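# Four arms lift a loaded tray onto four risers

## Task

Set the tray so it rests entirely on the group of four risers standing next to each other on the table. Neither the tray nor any crockery may drop freely by more than a few centimetres. When finished, the risers must still be in their original spots and every item the tray carries must sit where it started on the tray. The arms are mounted as follows (metres; heading in degrees counter-clockwise from +x): arm1 at x=-0.66 y=-1.47 z=+1.06 facing +90; arm2 at x=+0.89 y=-1.22 z=+1.04 facing -178; arm3 at x=-1.67 y=-0.90 z=+1.00 facing -1; arm4 at x=-0.25 y=-0.75 z=+0.94 facing -88. At the end, every gripper must release and every arm must pull away. The result only counts if it stays in place without any robot holding it.

## Robot and tools

Setup: four identical i2rt Big YAM arms named arm1, arm2, arm3 and arm4. Each has six revolute joints, a two-finger gripper and a wrist camera that sits above the hand and looks toward the fingertips when joints 1 and 6 are at 0 and the hand is level. The hand can reach roughly 1.0 m out from the joint-1 axis. A fixed room camera, cam_high, views the scene. Occasionally a loose object may get a brief shove from outside.

Frame: there is a single scene frame, origin on the floor, +z up. The base positions and headings of the arms are listed in the task. The "hand" is the point halfway between the fingertips. The hand's z axis runs along the fingers, and the fingers open and close along its y axis. Joint 1 at 0 points an arm along its own base heading.

execute_actions: argument "actions" is a list holding exactly one action, or none. An empty list moves nothing and just returns state and images. An action is an object keyed by arm name. Each arm maps to {"joints": {...}}, a set of named absolute targets (not offsets). Any joint you leave out, or any arm you leave out, keeps its previous target and may still be pushing toward it. The optional "cameras" list picks which images come back: arm1_cam_wrist, arm2_cam_wrist, arm3_cam_wrist, arm4_cam_wrist, cam_high, or "all". Leaving it out, null, or ["all"] returns every camera, and [] returns none. The "pictures" line gives the image order. All motions in one action begin together and may finish at different times. An unknown key or an out-of-range number rejects the entire call, and nothing moves.

Joint targets, in radians except the gripper, with range and done-tolerance:
- joint1_rad: -2.879 to 2.879, ±0.045. Base yaw; positive is counter-clockwise seen from above.
- joint2_rad: 0 to 3.141, ±0.14. Shoulder; 0 has the upper arm roughly level and pointing back, and increasing raises it, then carries it forward.
- joint3_rad: 0 to 3.019, ±0.09. Elbow; 0 folds the forearm onto the upper arm, and increasing opens it.
- joint4_rad: -1.692 to 1.57, ±0.055. Hand pitch; positive tips the fingers up.
- joint5_rad: -1.57 to 1.57, ±0.03. Sideways hand swing; positive goes toward the arm's right.
- joint6_rad: -2.094 to 2.094, ±0.035. Hand roll; positive is clockwise when viewed from behind the hand.
- gripper_m: 0 to 0.093 metres of fingertip spacing, ±0.003. Each finger pad pushes with up to about 50-62 N, and some grippers push less.
Each joint moves at its own speed, so the hand's path between two postures can bow outward. An action runs for at most 15 s.

wait: takes "seconds" from 0 to 10. It sends no command, and the sim keeps running.
zoom_image: takes "camera" and "region" [x0, y0, x1, y1] in pixels of the latest full image from that camera. (0,0) is the top-left corner, and the region can be no bigger than 504x504. Wrist images are 616x616 fisheye; cam_high is 672x504 pinhole with radial distortion.
finished_scene: takes "scene" (1 or 2). It closes the current scene after the last command has been held and reports whether the task succeeded. This is irreversible. Replying with no tool call also ends everything.

Reading results: joint_status tells how each commanded motion finished.
- "off_target": the joint stopped short of its target and may still be pushing.
- "contact_stop" or "time_out": the joint gives up its target and holds where it stopped. A timed-out joint may keep a target no more than 0.375, 0.375, 0.113, 0.225, 0.075 and 0.3 rad (joints 1-6) from its current position and keep pushing; if the path clears it goes there. on_its_own lists such joints, and there "held at" is the held target, not the real position. To stop the push, command the joint to its reported position. A joint carrying a load in that state will sag.
- "joint command not followed", often with a "cause:" line: a safety check (self or arm-to-arm clearance) blocked that arm's joint targets. The gripper target still runs. Blocked joints show "not_followed", and the arm may retry those targets on every later action until you send targets that pass.
- A stop in one call cancels any later execute_actions, wait or finished_scene calls in the same reply.
- A target very close to the current position may not move the joint at all.

Heat: holding loads warms the motors, even while you are thinking. A MOTOR HOT line appears at 85 °C. At 100 °C you get an OVER-TEMPERATURE FAULT: that arm and its gripper go limp and drop until they cool, and named keys show "limit_stop_at_motor_heat". Send those targets again afterward. Gaps from the target during this state do not indicate contact. Hard, sustained pushing heats motors quickly.

Hazards: the arms never stop on contact and can push hard. A forceful squeeze between two robots fails and ends the run, and a hard hit can too. The clearance check may react late, and it ignores fingers, gripper housings and wrist cameras. No state line reports arm-to-arm contact. Objects touching robots do not count. Robots do not wait for one another. Knocking anything out of the work area or onto the floor fails the task. Avoid drops, slips, slams and very hard pushes. Lower the tray gently so the crockery and risers stay put, then open every gripper and withdraw all arms. While you think, the robots hold your last command.

Each tool is called after ">>>" as a command line: name --argument value for each argument, lists and objects as JSON in quotes; but a table of rows of numbers goes row by row, as --pt "numbers of a row", without its own name.

## Session

>>> execute_actions --actions '[]'

Scene clock: 0.00 s.
Motor temperatures (°C, as the motors report them): arm1=[20 21 22 20 22 22] | arm2=[22 21 21 22 22 19] | arm3=[21 20 21 21 19 23] | arm4=[20 22 21 20 21 22]
arm1.joint_positions: joint1_rad=-1.461 joint2_rad=+0.513 joint3_rad=+1.389 joint4_rad=-1.454 joint5_rad=-0.248 joint6_rad=-0.060 gripper_m=+0.095
arm1.joint_status: not commanded
arm1.hand: x=-0.4996 y=-1.4100 z=+1.6012 quat_wxyz=(-0.474, +0.133, -0.861, -0.123) (m; scene frame)
arm2.joint_positions: joint1_rad=-0.839 joint2_rad=+0.451 joint3_rad=+1.340 joint4_rad=-1.525 joint5_rad=+0.077 joint6_rad=-0.197 gripper_m=+0.094
arm2.joint_status: not commanded
arm2.hand: x=+0.7979 y=-1.1080 z=+1.5529 quat_wxyz=(+0.251, -0.845, +0.284, +0.377) (m; scene frame)
arm3.joint_positions: joint1_rad=+0.430 joint2_rad=+0.478 joint3_rad=+1.356 joint4_rad=-1.315 joint5_rad=-0.306 joint6_rad=-0.164 gripper_m=+0.095
arm3.joint_status: not commanded
arm3.hand: x=-1.5352 y=-0.7755 z=+1.5532 quat_wxyz=(-0.512, +0.316, -0.777, -0.185) (m; scene frame)
arm4.joint_positions: joint1_rad=+0.633 joint2_rad=+0.450 joint3_rad=+1.343 joint4_rad=-1.461 joint5_rad=+0.259 joint6_rad=+0.283 gripper_m=+0.094
arm4.joint_status: not commanded
arm4.hand: x=-0.1890 y=-0.8982 z=+1.4627 quat_wxyz=(-0.418, -0.540, -0.686, +0.251) (m; scene frame)
pictures: arm1_cam_wrist, arm2_cam_wrist, arm3_cam_wrist, arm4_cam_wrist, cam_high
Images, in order (width x height): arm1_cam_wrist 616x616, arm2_cam_wrist 616x616, arm3_cam_wrist 616x616, arm4_cam_wrist 616x616, cam_high 672x504.

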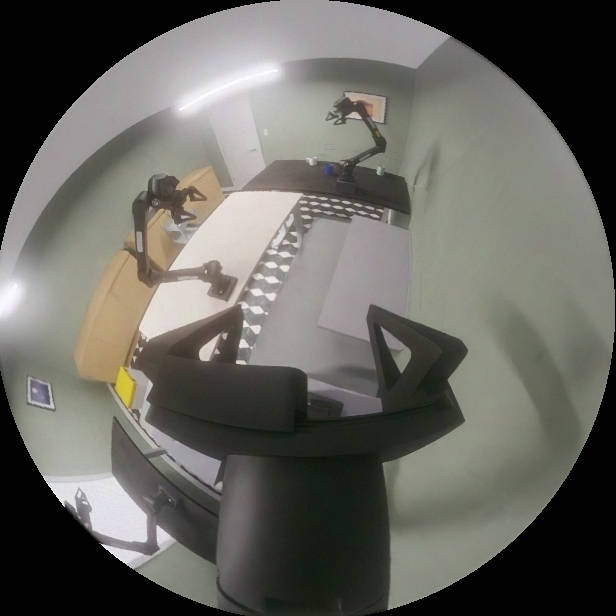

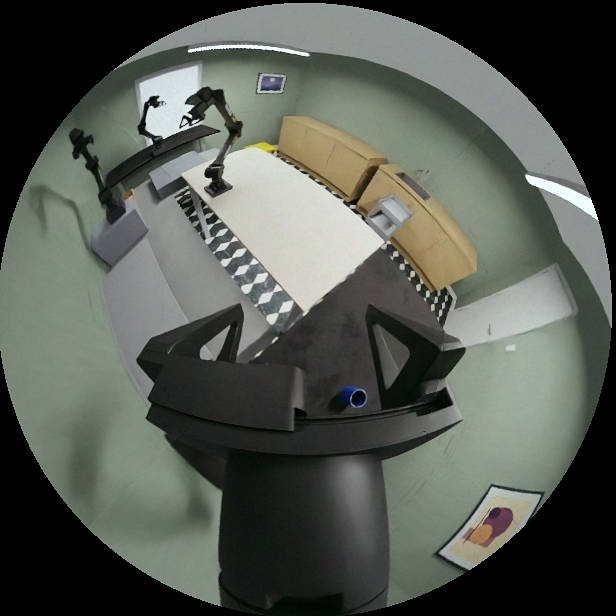

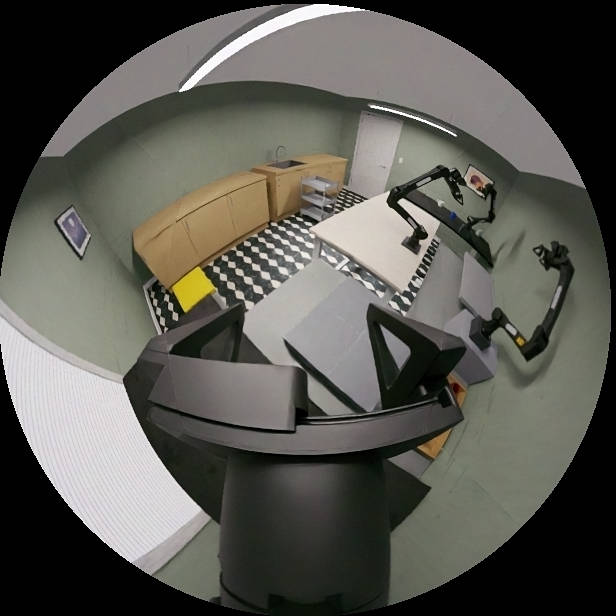

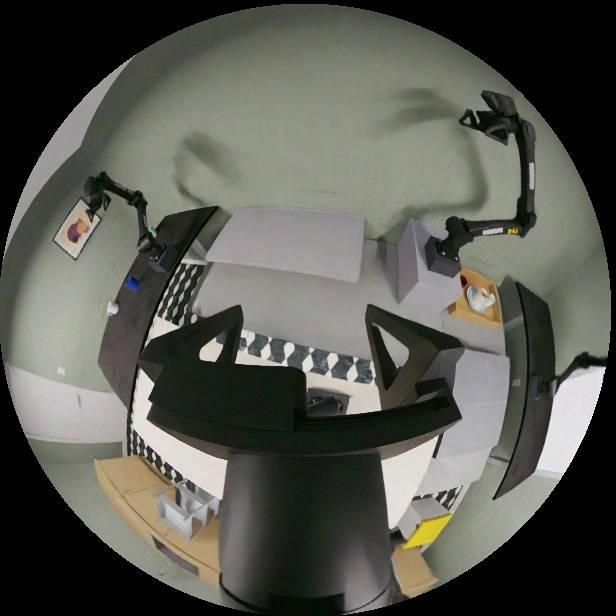

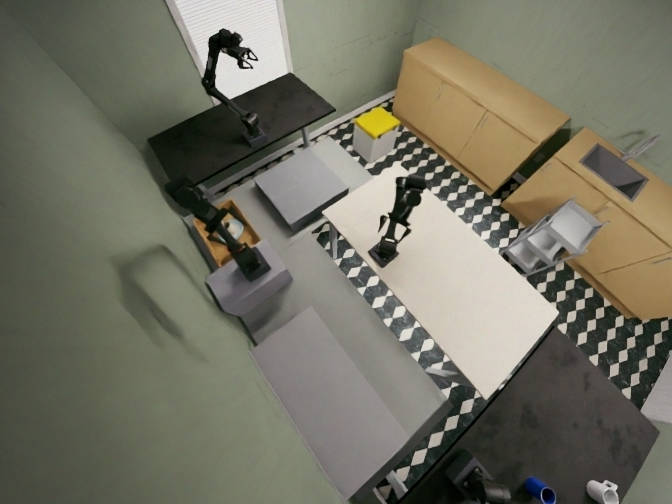

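>>> execute_actions --actions '[{"arm1":{"joints":{"joint2_rad":1.4,"joint3_rad":1.4,"joint4_rad":-1.5,"joint5_rad":0,"joint6_rad":0,"joint1_rad":-1.0}},"arm3":{"joints":{"joint1_rad":-0.4,"joint2_rad":1.0,"joint3_rad":1.2,"joint4_rad":-1.5,"joint5_rad":0,"joint6_rad":0}}}]'

Scene clock: 2.30 s.
Motor temperatures (°C, as the motors report them): arm1=[20 21 22 20 22 22] | arm2=[22 21 21 22 22 19] | arm3=[21 20 22 21 19 23] | arm4=[20 22 22 20 21 22]
arm1.joint_positions: joint1_rad=-1.005 joint2_rad=+1.412 joint3_rad=+1.389 joint4_rad=-1.493 joint5_rad=-0.002 joint6_rad=-0.010 gripper_m=+0.095
arm1.joint_status: all done
arm1.hand: x=-0.3050 y=-1.2406 z=+1.3274 quat_wxyz=(-0.032, +0.285, -0.958, -0.010) (m; scene frame)
arm2.joint_positions: joint1_rad=-0.839 joint2_rad=+0.451 joint3_rad=+1.340 joint4_rad=-1.525 joint5_rad=+0.077 joint6_rad=-0.197 gripper_m=+0.094
arm2.joint_status: not commanded
arm2.hand: x=+0.7979 y=-1.1080 z=+1.5529 quat_wxyz=(+0.251, -0.845, +0.284, +0.377) (m; scene frame)
arm3.joint_positions: joint1_rad=-0.393 joint2_rad=+1.003 joint3_rad=+1.205 joint4_rad=-1.483 joint5_rad=-0.001 joint6_rad=-0.008 gripper_m=+0.095
arm3.joint_status: all done
arm3.hand: x=-1.3833 y=-1.0255 z=+1.3269 quat_wxyz=(-0.146, -0.201, -0.968, +0.035) (m; scene frame)
arm4.joint_positions: joint1_rad=+0.633 joint2_rad=+0.450 joint3_rad=+1.343 joint4_rad=-1.461 joint5_rad=+0.259 joint6_rad=+0.283 gripper_m=+0.094
arm4.joint_status: not commanded
arm4.hand: x=-0.1890 y=-0.8982 z=+1.4627 quat_wxyz=(-0.418, -0.540, -0.686, +0.251) (m; scene frame)
pictures: arm1_cam_wrist, arm2_cam_wrist, arm3_cam_wrist, arm4_cam_wrist, cam_high
Images, in order (width x height): arm1_cam_wrist 616x616, arm2_cam_wrist 616x616, arm3_cam_wrist 616x616, arm4_cam_wrist 616x616, cam_high 672x504.

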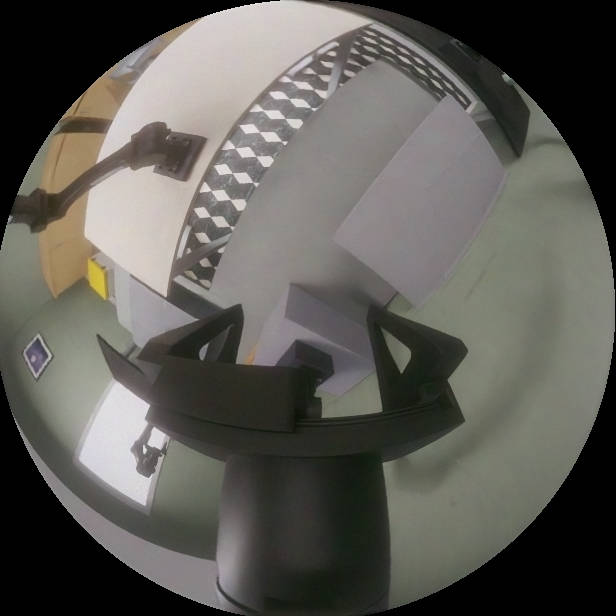

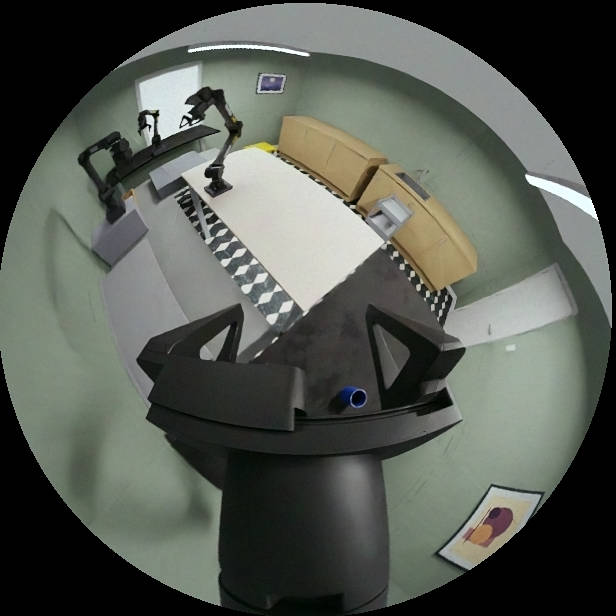

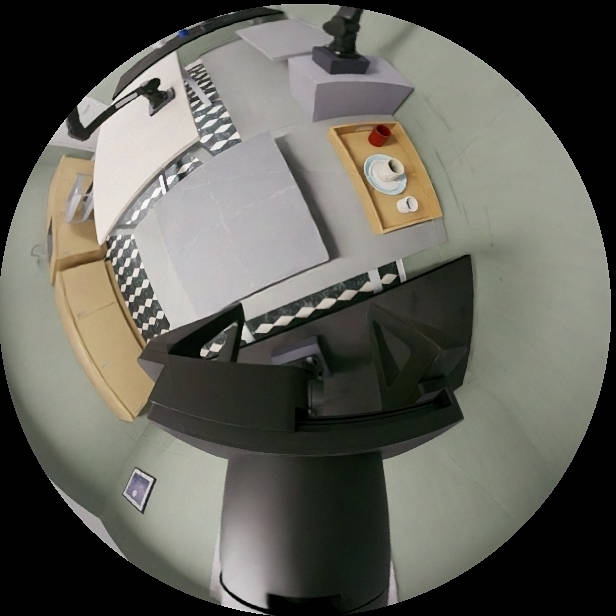

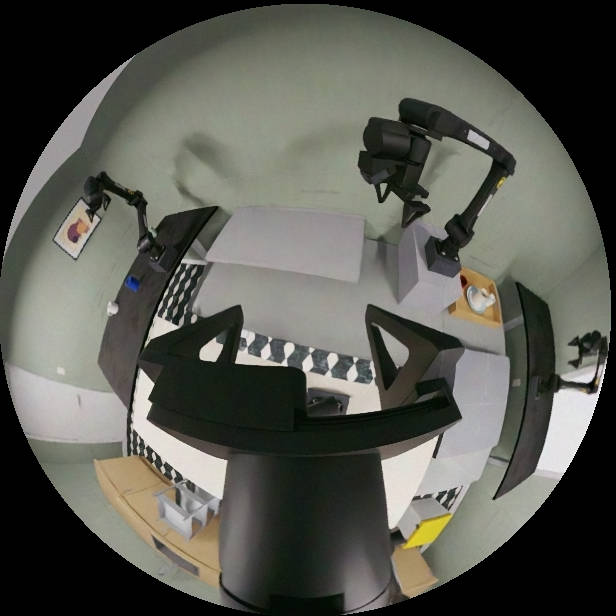

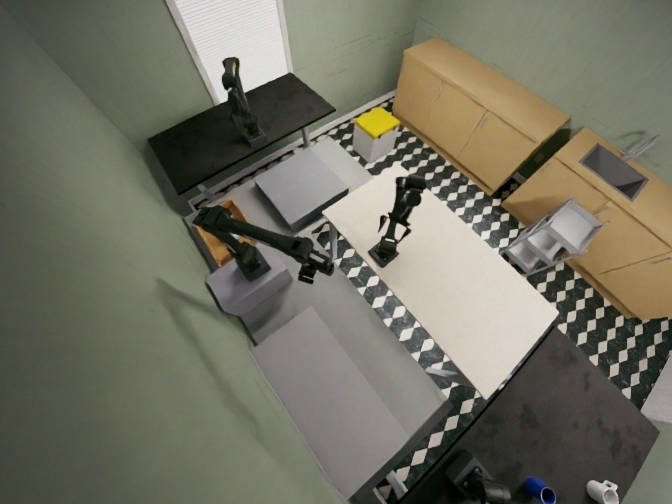

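>>> zoom_image --camera "arm3_cam_wrist" --region '[100, 40, 480, 360]'

>>> zoom_image --camera "cam_high" --region '[150, 100, 450, 330]'

Region (100, 40, 480, 360) of arm3_cam_wrist's 616x616 image, scaled by 1.326, with more detail than that image has; it fills the top 424 rows of this view, and the rest is white.

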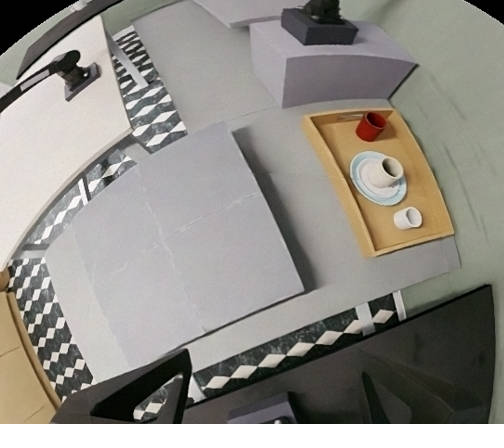

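Region (150, 100, 450, 330) of cam_high's 672x504 image, scaled by 1.680, with more detail than that image has; it fills the top 386 rows of this view, and the rest is white.

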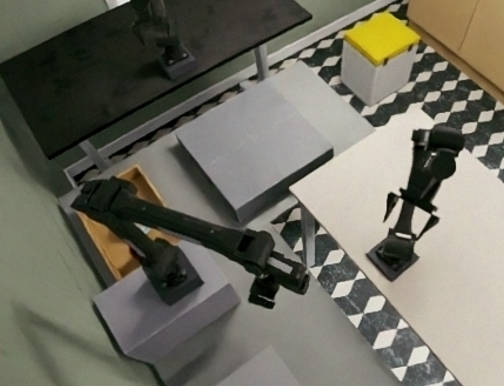

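>>> execute_actions --actions '[{"arm1":{"joints":{"joint1_rad":1.5,"joint4_rad":-1.25}},"arm2":{"joints":{"joint1_rad":0,"joint2_rad":1.57,"joint3_rad":1.0,"joint4_rad":0,"joint5_rad":0,"joint6_rad":0}},"arm3":{"joints":{"joint1_rad":0.2,"joint2_rad":1.3,"joint3_rad":1.2,"joint4_rad":-1.0}}}]' --cameras '["arm1_cam_wrist","arm3_cam_wrist","cam_high"]'

Scene clock: 6.80 s.
Motor temperatures (°C, as the motors report them): arm1=[20 21 23 20 22 22] | arm2=[22 21 22 22 22 19] | arm3=[21 20 23 21 19 23] | arm4=[20 22 23 20 21 22]
arm1.joint_positions: joint1_rad=+1.501 joint2_rad=+1.412 joint3_rad=+1.389 joint4_rad=-1.255 joint5_rad=-0.001 joint6_rad=-0.008 gripper_m=+0.095
arm1.joint_status: all done
arm1.hand: x=-1.1433 y=-1.4371 z=+1.3284 quat_wxyz=(-0.008, +0.990, -0.029, -0.141) (m; scene frame)
arm2.joint_positions: joint1_rad=+0.007 joint2_rad=+1.575 joint3_rad=+1.007 joint4_rad=-0.031 joint5_rad=+0.001 joint6_rad=-0.008 gripper_m=+0.094
arm2.joint_status: all done
arm2.hand: x=+0.2761 y=-1.2439 z=+1.2063 quat_wxyz=(-0.003, -0.885, -0.020, +0.465) (m; scene frame)
arm3.joint_positions: joint1_rad=+0.201 joint2_rad=+1.300 joint3_rad=+1.205 joint4_rad=-1.020 joint5_rad=+0.000 joint6_rad=-0.006 gripper_m=+0.095
arm3.joint_status: all done
arm3.hand: x=-1.2076 y=-0.8136 z=+1.2549 quat_wxyz=(-0.228, +0.090, -0.969, -0.013) (m; scene frame)
arm4.joint_positions: joint1_rad=+0.633 joint2_rad=+0.450 joint3_rad=+1.343 joint4_rad=-1.461 joint5_rad=+0.259 joint6_rad=+0.283 gripper_m=+0.094
arm4.joint_status: not commanded
arm4.hand: x=-0.1890 y=-0.8982 z=+1.4627 quat_wxyz=(-0.418, -0.540, -0.686, +0.251) (m; scene frame)
pictures: arm1_cam_wrist, arm3_cam_wrist, cam_high
Images, in order (width x height): arm1_cam_wrist 616x616, arm3_cam_wrist 616x616, cam_high 672x504.

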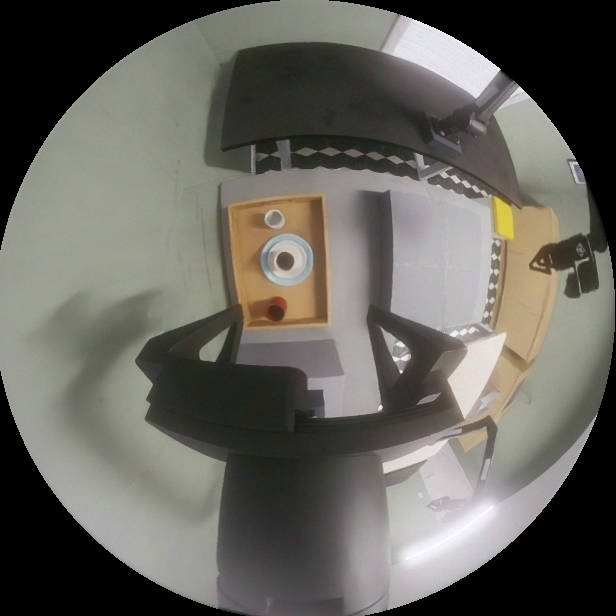

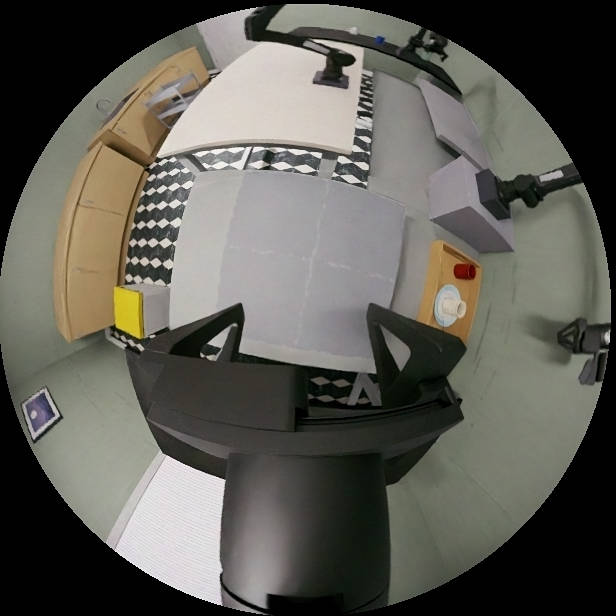

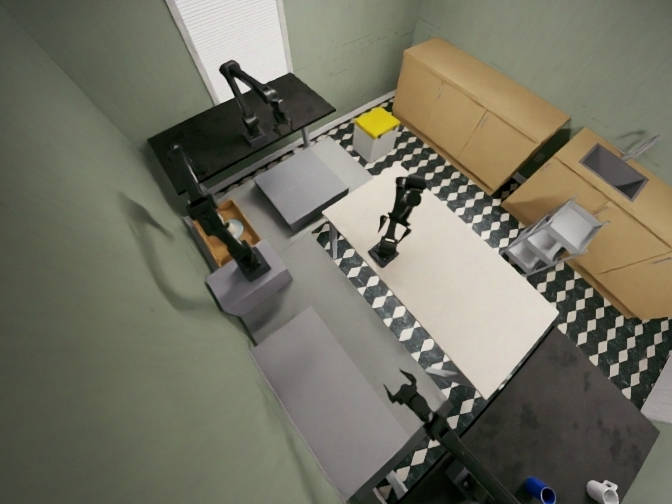

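>>> execute_actions --actions '[{"arm1":{"joints":{"joint2_rad":1.0}},"arm2":{"joints":{"joint4_rad":-1.0}},"arm3":{"joints":{"joint3_rad":1.7}}}]' --cameras '["arm1_cam_wrist"]'

Scene clock: 11.57 s.
Motor temperatures (°C, as the motors report them): arm1=[20 21 23 20 22 22] | arm2=[22 21 22 22 22 19] | arm3=[21 20 24 21 19 23] | arm4=[20 22 23 20 21 22]
arm1.joint_positions: joint1_rad=+1.501 joint2_rad=+1.006 joint3_rad=+1.389 joint4_rad=-1.255 joint5_rad=-0.001 joint6_rad=-0.008 gripper_m=+0.095
arm1.joint_status: all done
arm1.hand: x=-1.0522 y=-1.4442 z=+1.4994 quat_wxyz=(-0.015, +0.941, -0.026, -0.338) (m; scene frame)
arm2.joint_positions: joint1_rad=+0.007 joint2_rad=+1.575 joint3_rad=+1.007 joint4_rad=-0.982 joint5_rad=+0.001 joint6_rad=-0.008 gripper_m=+0.094
arm2.joint_status: all done
arm2.hand: x=+0.4746 y=-1.2362 z=+1.1003 quat_wxyz=(+0.004, -1.000, -0.022, +0.008) (m; scene frame)
arm3.joint_positions: joint1_rad=+0.201 joint2_rad=+1.283 joint3_rad=+1.662 joint4_rad=-1.013 joint5_rad=+0.000 joint6_rad=-0.006 gripper_m=+0.095
arm3.joint_status: all done
arm3.hand: x=-1.1524 y=-0.8005 z=+1.5074 quat_wxyz=(-0.453, +0.084, -0.887, -0.032) (m; scene frame)
arm4.joint_positions: joint1_rad=+0.633 joint2_rad=+0.450 joint3_rad=+1.343 joint4_rad=-1.461 joint5_rad=+0.259 joint6_rad=+0.283 gripper_m=+0.094
arm4.joint_status: not commanded
arm4.hand: x=-0.1890 y=-0.8982 z=+1.4627 quat_wxyz=(-0.418, -0.540, -0.686, +0.251) (m; scene frame)
pictures: arm1_cam_wrist
Images, in order (width x height): arm1_cam_wrist 616x616.

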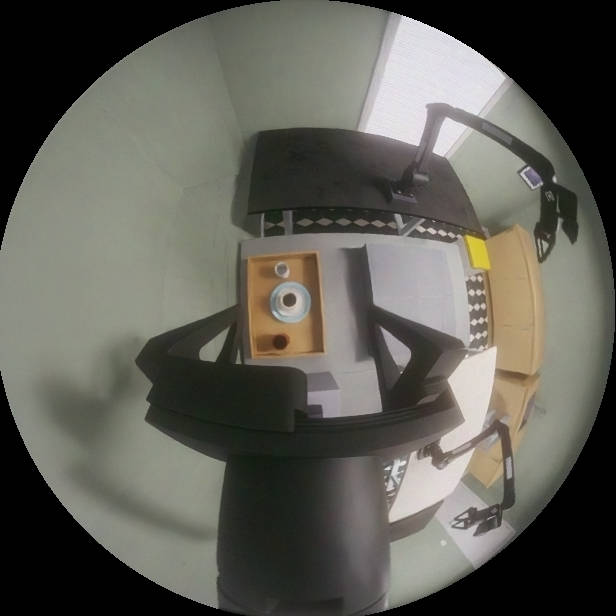

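>>> execute_actions --actions '[{"arm1":{"joints":{"joint1_rad":1.687,"joint2_rad":1.4,"joint3_rad":0.468,"joint4_rad":-0.197,"joint6_rad":1.687,"gripper_m":0.05}},"arm3":{"joints":{"joint1_rad":-1.131,"joint2_rad":1.6,"joint3_rad":1.805,"joint4_rad":-1.039,"joint6_rad":0.423,"gripper_m":0.05}}}]' --cameras '[]'

>>> execute_actions --actions '[{"arm1":{"joints":{"joint2_rad":1.842}},"arm3":{"joints":{"joint2_rad":2.337}}}]' --cameras '["arm1_cam_wrist","arm3_cam_wrist","cam_high"]'

Scene clock: 17.50 s.
Motor temperatures (°C, as the motors report them): arm1=[20 21 23 20 22 22] | arm2=[22 21 22 22 22 19] | arm3=[21 20 25 21 19 23] | arm4=[20 22 24 20 21 22]
arm1.joint_positions: joint1_rad=+1.689 joint2_rad=+1.413 joint3_rad=+0.472 joint4_rad=-0.213 joint5_rad=+0.000 joint6_rad=+1.677 gripper_m=+0.050
arm1.joint_status: all done
arm1.hand: x=-1.0110 y=-1.5098 z=+1.0395 quat_wxyz=(+0.156, +0.698, -0.687, -0.127) (m; scene frame)
arm2.joint_positions: joint1_rad=+0.007 joint2_rad=+1.575 joint3_rad=+1.007 joint4_rad=-0.982 joint5_rad=+0.001 joint6_rad=-0.008 gripper_m=+0.094
arm2.joint_status: not commanded
arm2.hand: x=+0.4746 y=-1.2362 z=+1.1003 quat_wxyz=(+0.004, -1.000, -0.022, +0.008) (m; scene frame)
arm3.joint_positions: joint1_rad=-1.131 joint2_rad=+1.596 joint3_rad=+1.779 joint4_rad=-1.020 joint5_rad=+0.002 joint6_rad=+0.415 gripper_m=+0.050
arm3.joint_status: all done
arm3.hand: x=-1.4194 y=-1.4798 z=+1.3993 quat_wxyz=(-0.341, -0.659, -0.657, +0.133) (m; scene frame)
arm4.joint_positions: joint1_rad=+0.633 joint2_rad=+0.450 joint3_rad=+1.343 joint4_rad=-1.461 joint5_rad=+0.259 joint6_rad=+0.283 gripper_m=+0.094
arm4.joint_status: not commanded
arm4.hand: x=-0.1890 y=-0.8982 z=+1.4627 quat_wxyz=(-0.418, -0.540, -0.686, +0.251) (m; scene frame)
pictures: none
No camera images: the call's "cameras" was empty. Leave "cameras" out to get every camera's image.

Scene clock: 19.13 s.
Motor temperatures (°C, as the motors report them): arm1=[20 21 23 20 22 22] | arm2=[22 21 22 22 22 19] | arm3=[21 21 26 21 19 23] | arm4=[20 22 24 20 21 22]
arm1.joint_positions: joint1_rad=+1.689 joint2_rad=+1.843 joint3_rad=+0.472 joint4_rad=-0.207 joint5_rad=+0.000 joint6_rad=+1.677 gripper_m=+0.050
arm1.joint_status: all done
arm1.hand: x=-0.9198 y=-1.4982 z=+0.9158 quat_wxyz=(-0.008, +0.712, -0.702, +0.004) (m; scene frame)
arm2.joint_positions: joint1_rad=+0.007 joint2_rad=+1.575 joint3_rad=+1.007 joint4_rad=-0.982 joint5_rad=+0.001 joint6_rad=-0.008 gripper_m=+0.094
arm2.joint_status: not commanded
arm2.hand: x=+0.4746 y=-1.2362 z=+1.1003 quat_wxyz=(+0.004, -1.000, -0.022, +0.008) (m; scene frame)
arm3.joint_positions: joint1_rad=-1.131 joint2_rad=+2.328 joint3_rad=+1.791 joint4_rad=-1.027 joint5_rad=+0.002 joint6_rad=+0.415 gripper_m=+0.050
arm3.joint_status: all done
arm3.hand: x=-1.4072 y=-1.5054 z=+0.9229 quat_wxyz=(-0.010, -0.707, -0.707, +0.004) (m; scene frame)
arm4.joint_positions: joint1_rad=+0.633 joint2_rad=+0.450 joint3_rad=+1.343 joint4_rad=-1.461 joint5_rad=+0.259 joint6_rad=+0.283 gripper_m=+0.094
arm4.joint_status: not commanded
arm4.hand: x=-0.1890 y=-0.8982 z=+1.4627 quat_wxyz=(-0.418, -0.540, -0.686, +0.251) (m; scene frame)
pictures: arm1_cam_wrist, arm3_cam_wrist, cam_high
Images, in order (width x height): arm1_cam_wrist 616x616, arm3_cam_wrist 616x616, cam_high 672x504.

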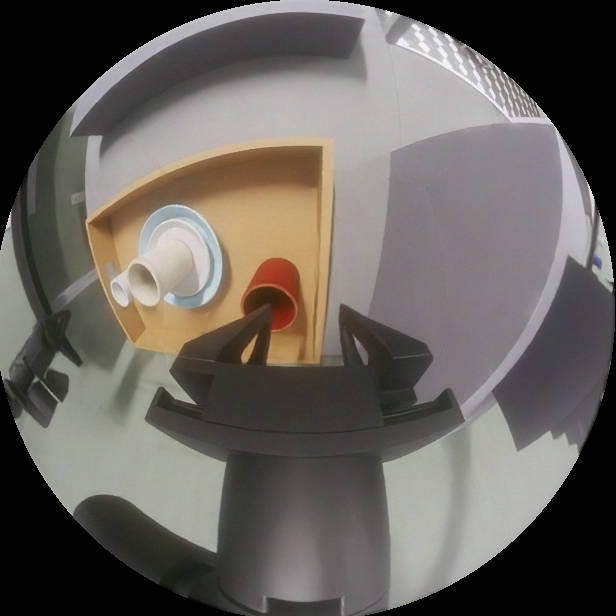

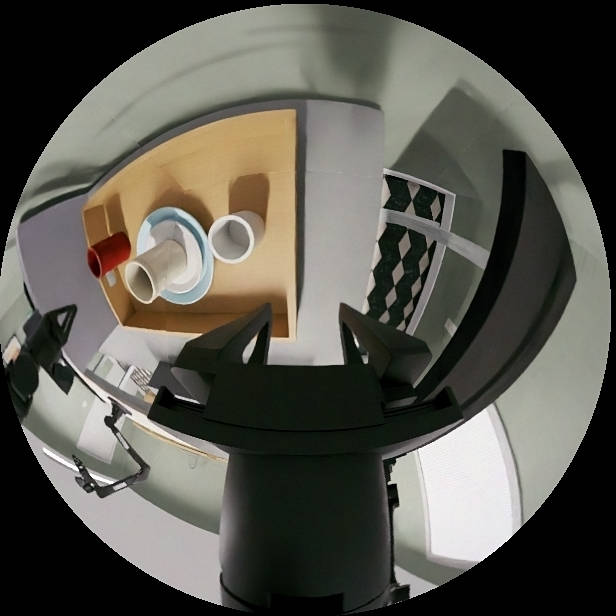

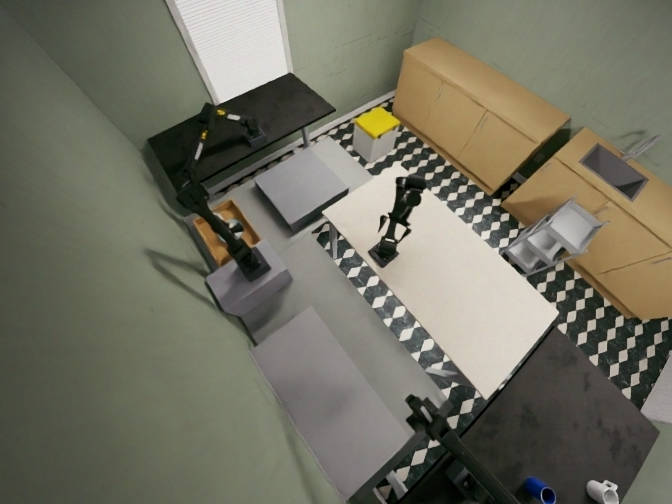

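>>> execute_actions --actions '[{"arm1":{"joints":{"joint1_rad":1.55,"joint2_rad":2.218,"joint3_rad":0.454,"joint4_rad":0.21,"joint6_rad":1.55,"gripper_m":0.04}},"arm3":{"joints":{"joint1_rad":-1.158,"joint2_rad":2.719,"joint3_rad":2.32,"joint4_rad":-1.17,"joint6_rad":0.385,"gripper_m":0.04}}}]' --cameras '["arm1_cam_wrist","arm3_cam_wrist"]'

Scene clock: 22.10 s.
Motor temperatures (°C, as the motors report them): arm1=[20 21 23 20 22 22] | arm2=[22 21 22 22 22 19] | arm3=[21 21 26 21 19 23] | arm4=[20 22 24 20 21 22]
arm1.joint_positions: joint1_rad=+1.551 joint2_rad=+2.220 joint3_rad=+0.463 joint4_rad=+0.199 joint5_rad=+0.000 joint6_rad=+1.560 gripper_m=+0.040
arm1.joint_status: all done
arm1.hand: x=-0.8952 y=-1.4621 z=+0.8293 quat_wxyz=(-0.001, +0.705, -0.709, -0.003) (m; scene frame)
arm2.joint_positions: joint1_rad=+0.007 joint2_rad=+1.575 joint3_rad=+1.007 joint4_rad=-0.982 joint5_rad=+0.001 joint6_rad=-0.008 gripper_m=+0.094
arm2.joint_status: not commanded
arm2.hand: x=+0.4746 y=-1.2362 z=+1.1003 quat_wxyz=(+0.004, -1.000, -0.022, +0.008) (m; scene frame)
arm3.joint_positions: joint1_rad=-1.151 joint2_rad=+2.712 joint3_rad=+2.275 joint4_rad=-1.157 joint5_rad=+0.002 joint6_rad=+0.393 gripper_m=+0.040
arm3.joint_status: all done
arm3.hand: x=-1.3907 y=-1.5801 z=+0.8249 quat_wxyz=(+0.004, -0.707, -0.707, -0.002) (m; scene frame)
arm4.joint_positions: joint1_rad=+0.633 joint2_rad=+0.450 joint3_rad=+1.343 joint4_rad=-1.461 joint5_rad=+0.259 joint6_rad=+0.283 gripper_m=+0.094
arm4.joint_status: not commanded
arm4.hand: x=-0.1890 y=-0.8982 z=+1.4627 quat_wxyz=(-0.418, -0.540, -0.686, +0.251) (m; scene frame)
pictures: arm1_cam_wrist, arm3_cam_wrist
Images, in order (width x height): arm1_cam_wrist 616x616, arm3_cam_wrist 616x616.

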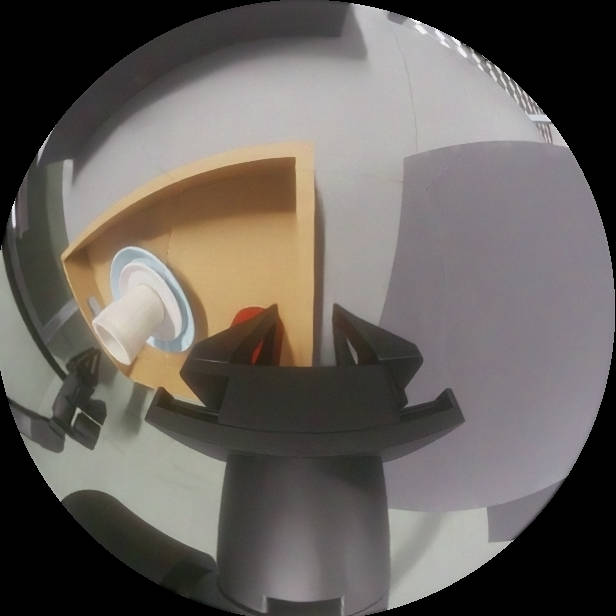

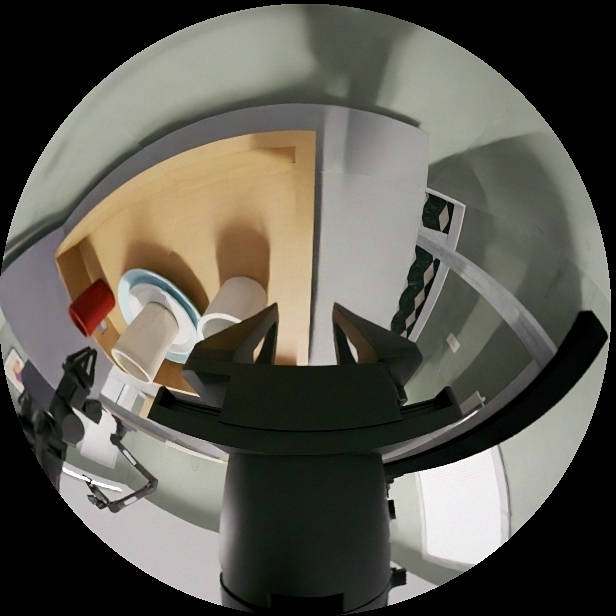

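>>> execute_actions --actions '[{"arm1":{"joints":{"joint2_rad":2.436,"joint3_rad":0.552,"joint4_rad":0.345}},"arm3":{"joints":{"joint1_rad":-1.167,"joint2_rad":2.838,"joint3_rad":2.42,"joint4_rad":-1.115}}}]' --cameras '["arm1_cam_wrist","arm3_cam_wrist"]'

Scene clock: 24.00 s.
Motor temperatures (°C, as the motors report them): arm1=[20 21 23 20 22 22] | arm2=[22 21 22 22 22 19] | arm3=[21 21 26 21 19 23] | arm4=[20 22 24 20 21 22]
arm1.joint_positions: joint1_rad=+1.551 joint2_rad=+2.396 joint3_rad=+0.568 joint4_rad=+0.358 joint5_rad=+0.000 joint6_rad=+1.558 gripper_m=+0.040
arm1.joint_status: all done
arm1.hand: x=-0.9309 y=-1.4613 z=+0.7824 quat_wxyz=(+0.030, +0.705, -0.708, -0.035) (m; scene frame)
arm2.joint_positions: joint1_rad=+0.007 joint2_rad=+1.575 joint3_rad=+1.007 joint4_rad=-0.982 joint5_rad=+0.001 joint6_rad=-0.008 gripper_m=+0.094
arm2.joint_status: not commanded
arm2.hand: x=+0.4746 y=-1.2362 z=+1.1003 quat_wxyz=(+0.004, -1.000, -0.022, +0.008) (m; scene frame)
arm3.joint_positions: joint1_rad=-1.156 joint2_rad=+2.813 joint3_rad=+2.380 joint4_rad=-1.127 joint5_rad=+0.002 joint6_rad=+0.393 gripper_m=+0.040
arm3.joint_status: all done
arm3.hand: x=-1.3870 y=-1.5970 z=+0.7886 quat_wxyz=(-0.012, -0.708, -0.706, +0.005) (m; scene frame)
arm4.joint_positions: joint1_rad=+0.633 joint2_rad=+0.450 joint3_rad=+1.343 joint4_rad=-1.461 joint5_rad=+0.259 joint6_rad=+0.283 gripper_m=+0.094
arm4.joint_status: not commanded
arm4.hand: x=-0.1890 y=-0.8982 z=+1.4627 quat_wxyz=(-0.418, -0.540, -0.686, +0.251) (m; scene frame)
pictures: arm1_cam_wrist, arm3_cam_wrist
Images, in order (width x height): arm1_cam_wrist 616x616, arm3_cam_wrist 616x616.

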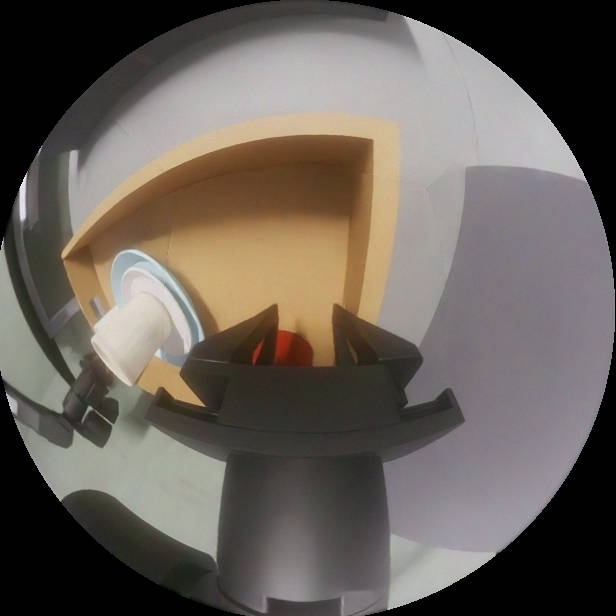

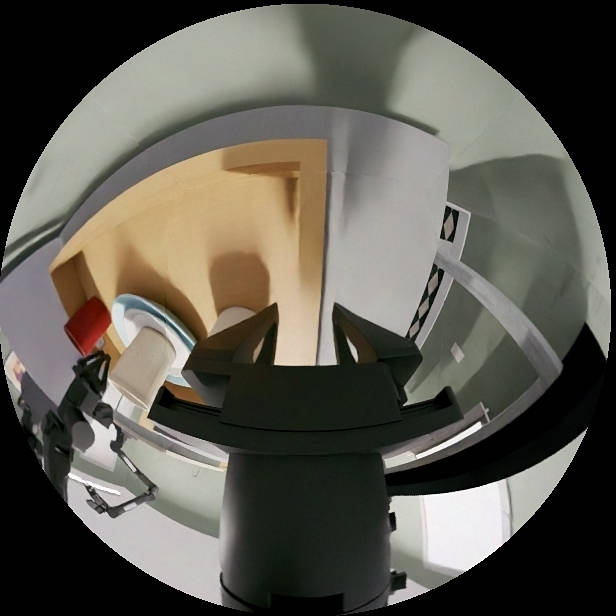

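>>> execute_actions --actions '[{"arm1":{"joints":{"joint2_rad":2.29,"joint3_rad":0.55}},"arm3":{"joints":{"joint1_rad":-1.175,"joint2_rad":2.85}}}]' --cameras '[]'

>>> execute_actions --actions '[{"arm1":{"joints":{"joint2_rad":2.25,"joint3_rad":0.5,"joint4_rad":0.24}}}]' --cameras '[]'

>>> execute_actions --actions '[{"arm1":{"joints":{"joint3_rad":0.46,"gripper_m":0.06}}}]' --cameras '["arm1_cam_wrist","arm3_cam_wrist"]'

Scene clock: 25.53 s.
Motor temperatures (°C, as the motors report them): arm1=[20 21 23 20 22 22] | arm2=[22 21 22 22 22 19] | arm3=[21 22 26 21 19 23] | arm4=[20 22 24 20 21 22]
arm1.joint_positions: joint1_rad=+1.551 joint2_rad=+2.292 joint3_rad=+0.560 joint4_rad=+0.351 joint5_rad=+0.000 joint6_rad=+1.558 gripper_m=+0.040
arm1.joint_status: all done
arm1.hand: x=-0.9654 y=-1.4609 z=+0.8102 quat_wxyz=(+0.061, +0.703, -0.705, -0.066) (m; scene frame)
arm2.joint_positions: joint1_rad=+0.007 joint2_rad=+1.575 joint3_rad=+1.007 joint4_rad=-0.982 joint5_rad=+0.001 joint6_rad=-0.008 gripper_m=+0.094
arm2.joint_status: not commanded
arm2.hand: x=+0.4746 y=-1.2362 z=+1.1003 quat_wxyz=(+0.004, -1.000, -0.022, +0.008) (m; scene frame)
arm3.joint_positions: joint1_rad=-1.166 joint2_rad=+2.813 joint3_rad=+2.380 joint4_rad=-1.127 joint5_rad=+0.002 joint6_rad=+0.393 gripper_m=+0.040
arm3.joint_status: all done
arm3.hand: x=-1.3939 y=-1.5998 z=+0.7885 quat_wxyz=(-0.011, -0.712, -0.702, +0.005) (m; scene frame)
arm4.joint_positions: joint1_rad=+0.633 joint2_rad=+0.450 joint3_rad=+1.343 joint4_rad=-1.461 joint5_rad=+0.259 joint6_rad=+0.283 gripper_m=+0.094
arm4.joint_status: not commanded
arm4.hand: x=-0.1890 y=-0.8982 z=+1.4627 quat_wxyz=(-0.418, -0.540, -0.686, +0.251) (m; scene frame)
pictures: none
No camera images: the call's "cameras" was empty. Leave "cameras" out to get every camera's image.

Scene clock: 26.27 s.
Motor temperatures (°C, as the motors report them): arm1=[20 21 23 20 22 22] | arm2=[22 21 22 22 22 19] | arm3=[21 22 26 21 19 23] | arm4=[20 22 24 20 21 22]
arm1.joint_positions: joint1_rad=+1.551 joint2_rad=+2.264 joint3_rad=+0.504 joint4_rad=+0.248 joint5_rad=+0.000 joint6_rad=+1.558 gripper_m=+0.040
arm1.joint_status: all done
arm1.hand: x=-0.9163 y=-1.4617 z=+0.8169 quat_wxyz=(+0.015, +0.706, -0.708, -0.020) (m; scene frame)
arm2.joint_positions: joint1_rad=+0.007 joint2_rad=+1.575 joint3_rad=+1.007 joint4_rad=-0.982 joint5_rad=+0.001 joint6_rad=-0.008 gripper_m=+0.094
arm2.joint_status: not commanded
arm2.hand: x=+0.4746 y=-1.2362 z=+1.1003 quat_wxyz=(+0.004, -1.000, -0.022, +0.008) (m; scene frame)
arm3.joint_positions: joint1_rad=-1.166 joint2_rad=+2.813 joint3_rad=+2.380 joint4_rad=-1.127 joint5_rad=+0.002 joint6_rad=+0.393 gripper_m=+0.040
arm3.joint_status: not commanded
arm3.hand: x=-1.3939 y=-1.5998 z=+0.7885 quat_wxyz=(-0.011, -0.712, -0.702, +0.005) (m; scene frame)
arm4.joint_positions: joint1_rad=+0.633 joint2_rad=+0.450 joint3_rad=+1.343 joint4_rad=-1.461 joint5_rad=+0.259 joint6_rad=+0.283 gripper_m=+0.094
arm4.joint_status: not commanded
arm4.hand: x=-0.1890 y=-0.8982 z=+1.4627 quat_wxyz=(-0.418, -0.540, -0.686, +0.251) (m; scene frame)
pictures: none
No camera images: the call's "cameras" was empty. Leave "cameras" out to get every camera's image.

Scene clock: 26.93 s.
Motor temperatures (°C, as the motors report them): arm1=[20 21 23 20 22 22] | arm2=[22 21 22 22 22 19] | arm3=[21 22 26 21 19 23] | arm4=[20 22 25 20 21 22]
arm1.joint_positions: joint1_rad=+1.551 joint2_rad=+2.264 joint3_rad=+0.471 joint4_rad=+0.248 joint5_rad=+0.000 joint6_rad=+1.558 gripper_m=+0.060
arm1.joint_status: all done
arm1.hand: x=-0.8955 y=-1.4621 z=+0.8194 quat_wxyz=(+0.004, +0.706, -0.708, -0.008) (m; scene frame)
arm2.joint_positions: joint1_rad=+0.007 joint2_rad=+1.575 joint3_rad=+1.007 joint4_rad=-0.982 joint5_rad=+0.001 joint6_rad=-0.008 gripper_m=+0.094
arm2.joint_status: not commanded
arm2.hand: x=+0.4746 y=-1.2362 z=+1.1003 quat_wxyz=(+0.004, -1.000, -0.022, +0.008) (m; scene frame)
arm3.joint_positions: joint1_rad=-1.166 joint2_rad=+2.813 joint3_rad=+2.380 joint4_rad=-1.127 joint5_rad=+0.002 joint6_rad=+0.393 gripper_m=+0.040
arm3.joint_status: not commanded
arm3.hand: x=-1.3939 y=-1.5998 z=+0.7885 quat_wxyz=(-0.011, -0.712, -0.702, +0.005) (m; scene frame)
arm4.joint_positions: joint1_rad=+0.633 joint2_rad=+0.450 joint3_rad=+1.343 joint4_rad=-1.461 joint5_rad=+0.259 joint6_rad=+0.283 gripper_m=+0.094
arm4.joint_status: not commanded
arm4.hand: x=-0.1890 y=-0.8982 z=+1.4627 quat_wxyz=(-0.418, -0.540, -0.686, +0.251) (m; scene frame)
pictures: arm1_cam_wrist, arm3_cam_wrist
Images, in order (width x height): arm1_cam_wrist 616x616, arm3_cam_wrist 616x616.

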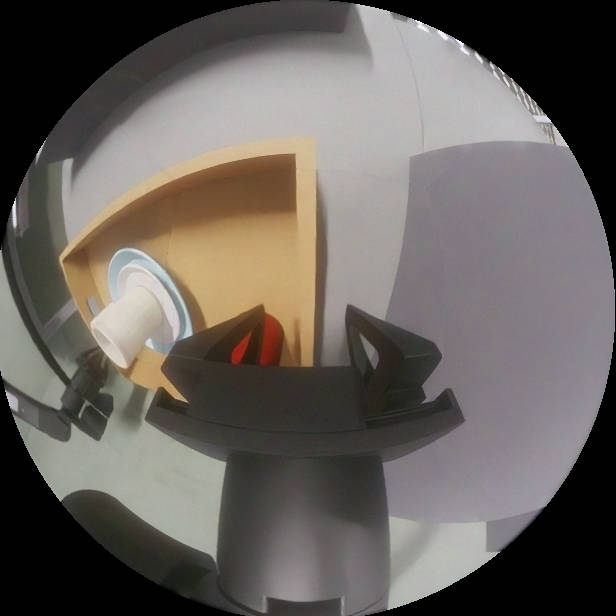

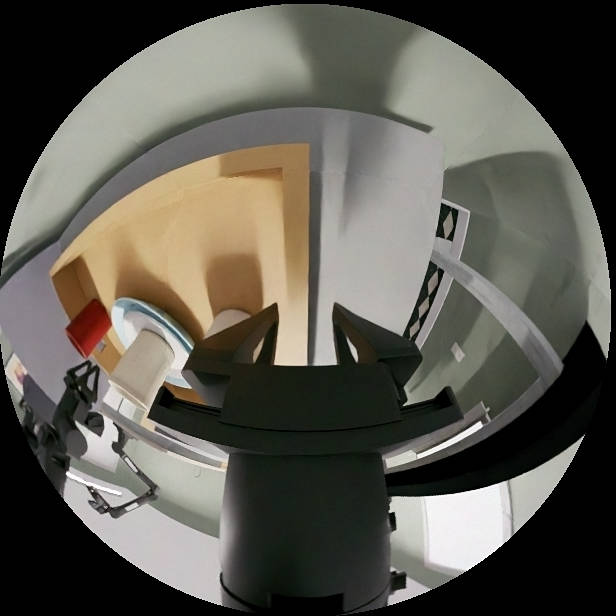

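>>> execute_actions --actions '[{"arm1":{"joints":{"joint2_rad":2.35,"joint3_rad":0.51,"joint4_rad":0.285}},"arm3":{"joints":{"joint2_rad":2.875}}}]' --cameras '[]'

>>> execute_actions --actions '[{"arm1":{"joints":{"joint2_rad":2.44,"joint3_rad":0.552,"joint4_rad":0.345}}}]' --cameras '["arm1_cam_wrist","arm3_cam_wrist"]'

Scene clock: 28.23 s.
Motor temperatures (°C, as the motors report them): arm1=[20 21 23 20 22 22] | arm2=[22 21 22 22 22 19] | arm3=[21 22 27 21 19 23] | arm4=[20 22 25 20 21 22]
arm1.joint_positions: joint1_rad=+1.551 joint2_rad=+2.348 joint3_rad=+0.510 joint4_rad=+0.277 joint5_rad=+0.000 joint6_rad=+1.558 gripper_m=+0.060
arm1.joint_status: all done
arm1.hand: x=-0.8950 y=-1.4620 z=+0.7979 quat_wxyz=(-0.002, +0.706, -0.708, -0.002) (m; scene frame)
arm2.joint_positions: joint1_rad=+0.007 joint2_rad=+1.575 joint3_rad=+1.007 joint4_rad=-0.982 joint5_rad=+0.001 joint6_rad=-0.008 gripper_m=+0.094
arm2.joint_status: not commanded
arm2.hand: x=+0.4746 y=-1.2362 z=+1.1003 quat_wxyz=(+0.004, -1.000, -0.022, +0.008) (m; scene frame)
arm3.joint_positions: joint1_rad=-1.166 joint2_rad=+2.842 joint3_rad=+2.380 joint4_rad=-1.127 joint5_rad=+0.002 joint6_rad=+0.393 gripper_m=+0.040
arm3.joint_status: all done
arm3.hand: x=-1.3976 y=-1.5903 z=+0.7671 quat_wxyz=(+0.002, -0.712, -0.702, -0.001) (m; scene frame)
arm4.joint_positions: joint1_rad=+0.633 joint2_rad=+0.450 joint3_rad=+1.343 joint4_rad=-1.461 joint5_rad=+0.259 joint6_rad=+0.283 gripper_m=+0.094
arm4.joint_status: not commanded
arm4.hand: x=-0.1890 y=-0.8982 z=+1.4627 quat_wxyz=(-0.418, -0.540, -0.686, +0.251) (m; scene frame)
pictures: none
No camera images: the call's "cameras" was empty. Leave "cameras" out to get every camera's image.

Scene clock: 29.00 s.
Motor temperatures (°C, as the motors report them): arm1=[20 21 23 20 22 22] | arm2=[22 21 22 22 22 19] | arm3=[21 22 27 21 19 23] | arm4=[20 22 25 20 21 22]
arm1.joint_positions: joint1_rad=+1.551 joint2_rad=+2.438 joint3_rad=+0.553 joint4_rad=+0.335 joint5_rad=+0.000 joint6_rad=+1.558 gripper_m=+0.060
arm1.joint_status: all done
arm1.hand: x=-0.8990 y=-1.4618 z=+0.7741 quat_wxyz=(+0.002, +0.706, -0.708, -0.006) (m; scene frame)
arm2.joint_positions: joint1_rad=+0.007 joint2_rad=+1.575 joint3_rad=+1.007 joint4_rad=-0.982 joint5_rad=+0.001 joint6_rad=-0.008 gripper_m=+0.094
arm2.joint_status: not commanded
arm2.hand: x=+0.4746 y=-1.2362 z=+1.1003 quat_wxyz=(+0.004, -1.000, -0.022, +0.008) (m; scene frame)
arm3.joint_positions: joint1_rad=-1.166 joint2_rad=+2.842 joint3_rad=+2.380 joint4_rad=-1.127 joint5_rad=+0.002 joint6_rad=+0.393 gripper_m=+0.040
arm3.joint_status: not commanded
arm3.hand: x=-1.3976 y=-1.5903 z=+0.7671 quat_wxyz=(+0.002, -0.712, -0.702, -0.001) (m; scene frame)
arm4.joint_positions: joint1_rad=+0.633 joint2_rad=+0.450 joint3_rad=+1.343 joint4_rad=-1.461 joint5_rad=+0.259 joint6_rad=+0.283 gripper_m=+0.094
arm4.joint_status: not commanded
arm4.hand: x=-0.1890 y=-0.8982 z=+1.4627 quat_wxyz=(-0.418, -0.540, -0.686, +0.251) (m; scene frame)
pictures: arm1_cam_wrist, arm3_cam_wrist
Images, in order (width x height): arm1_cam_wrist 616x616, arm3_cam_wrist 616x616.

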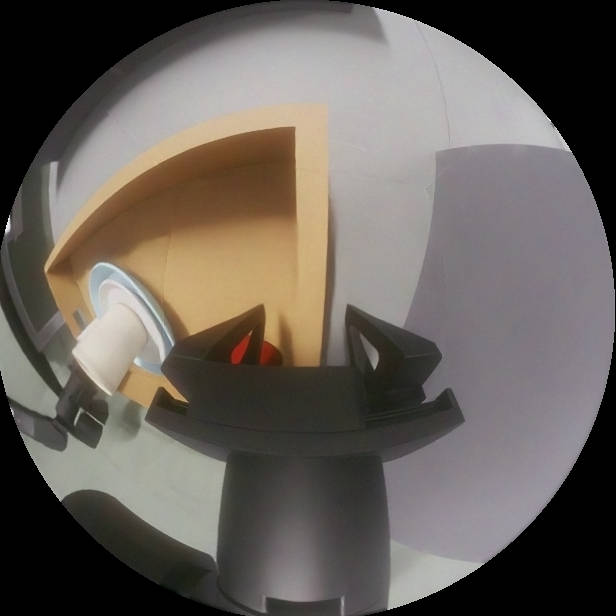

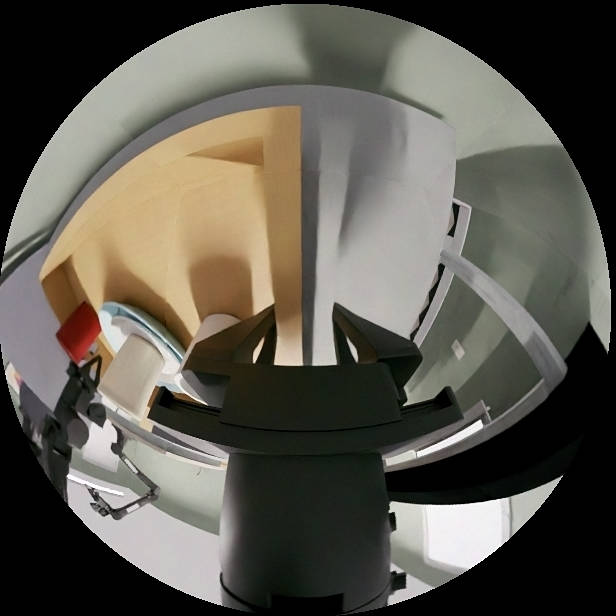

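>>> execute_actions --actions '[{"arm1":{"joints":{"joint2_rad":2.46,"gripper_m":0}},"arm3":{"joints":{"joint1_rad":-1.15,"gripper_m":0}}}]' --cameras '["arm1_cam_wrist","arm3_cam_wrist"]'

Scene clock: 30.23 s.
Motor temperatures (°C, as the motors report them): arm1=[20 21 23 20 22 22] | arm2=[22 21 22 22 22 19] | arm3=[21 22 27 21 19 23] | arm4=[20 22 25 20 21 22]
arm1.joint_positions: joint1_rad=+1.551 joint2_rad=+2.447 joint3_rad=+0.553 joint4_rad=+0.337 joint5_rad=+0.000 joint6_rad=+1.553 gripper_m=+0.011
arm1.joint_status: gripper_m off_target (ended at +0.011, target +0.000); the others done
arm1.hand: x=-0.8954 y=-1.4618 z=+0.7720 quat_wxyz=(-0.001, +0.707, -0.707, -0.003) (m; scene frame)
arm2.joint_positions: joint1_rad=+0.007 joint2_rad=+1.575 joint3_rad=+1.007 joint4_rad=-0.982 joint5_rad=+0.001 joint6_rad=-0.008 gripper_m=+0.094
arm2.joint_status: not commanded
arm2.hand: x=+0.4746 y=-1.2362 z=+1.1003 quat_wxyz=(+0.004, -1.000, -0.022, +0.008) (m; scene frame)
arm3.joint_positions: joint1_rad=-1.156 joint2_rad=+2.843 joint3_rad=+2.380 joint4_rad=-1.117 joint5_rad=-0.003 joint6_rad=+0.399 gripper_m=+0.011
arm3.joint_status: gripper_m off_target (ended at +0.011, target +0.000); the others done
arm3.hand: x=-1.3890 y=-1.5896 z=+0.7670 quat_wxyz=(-0.004, -0.711, -0.704, -0.002) (m; scene frame)
arm4.joint_positions: joint1_rad=+0.633 joint2_rad=+0.450 joint3_rad=+1.343 joint4_rad=-1.461 joint5_rad=+0.259 joint6_rad=+0.283 gripper_m=+0.094
arm4.joint_status: not commanded
arm4.hand: x=-0.1890 y=-0.8982 z=+1.4627 quat_wxyz=(-0.418, -0.540, -0.686, +0.251) (m; scene frame)
pictures: arm1_cam_wrist, arm3_cam_wrist
Images, in order (width x height): arm1_cam_wrist 616x616, arm3_cam_wrist 616x616.

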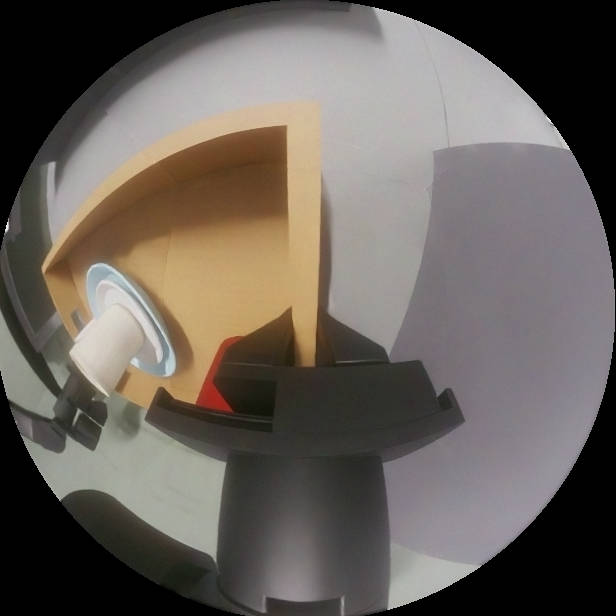

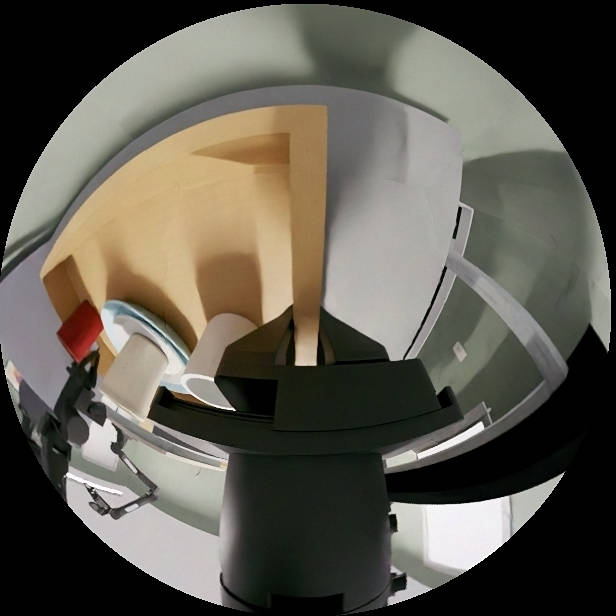

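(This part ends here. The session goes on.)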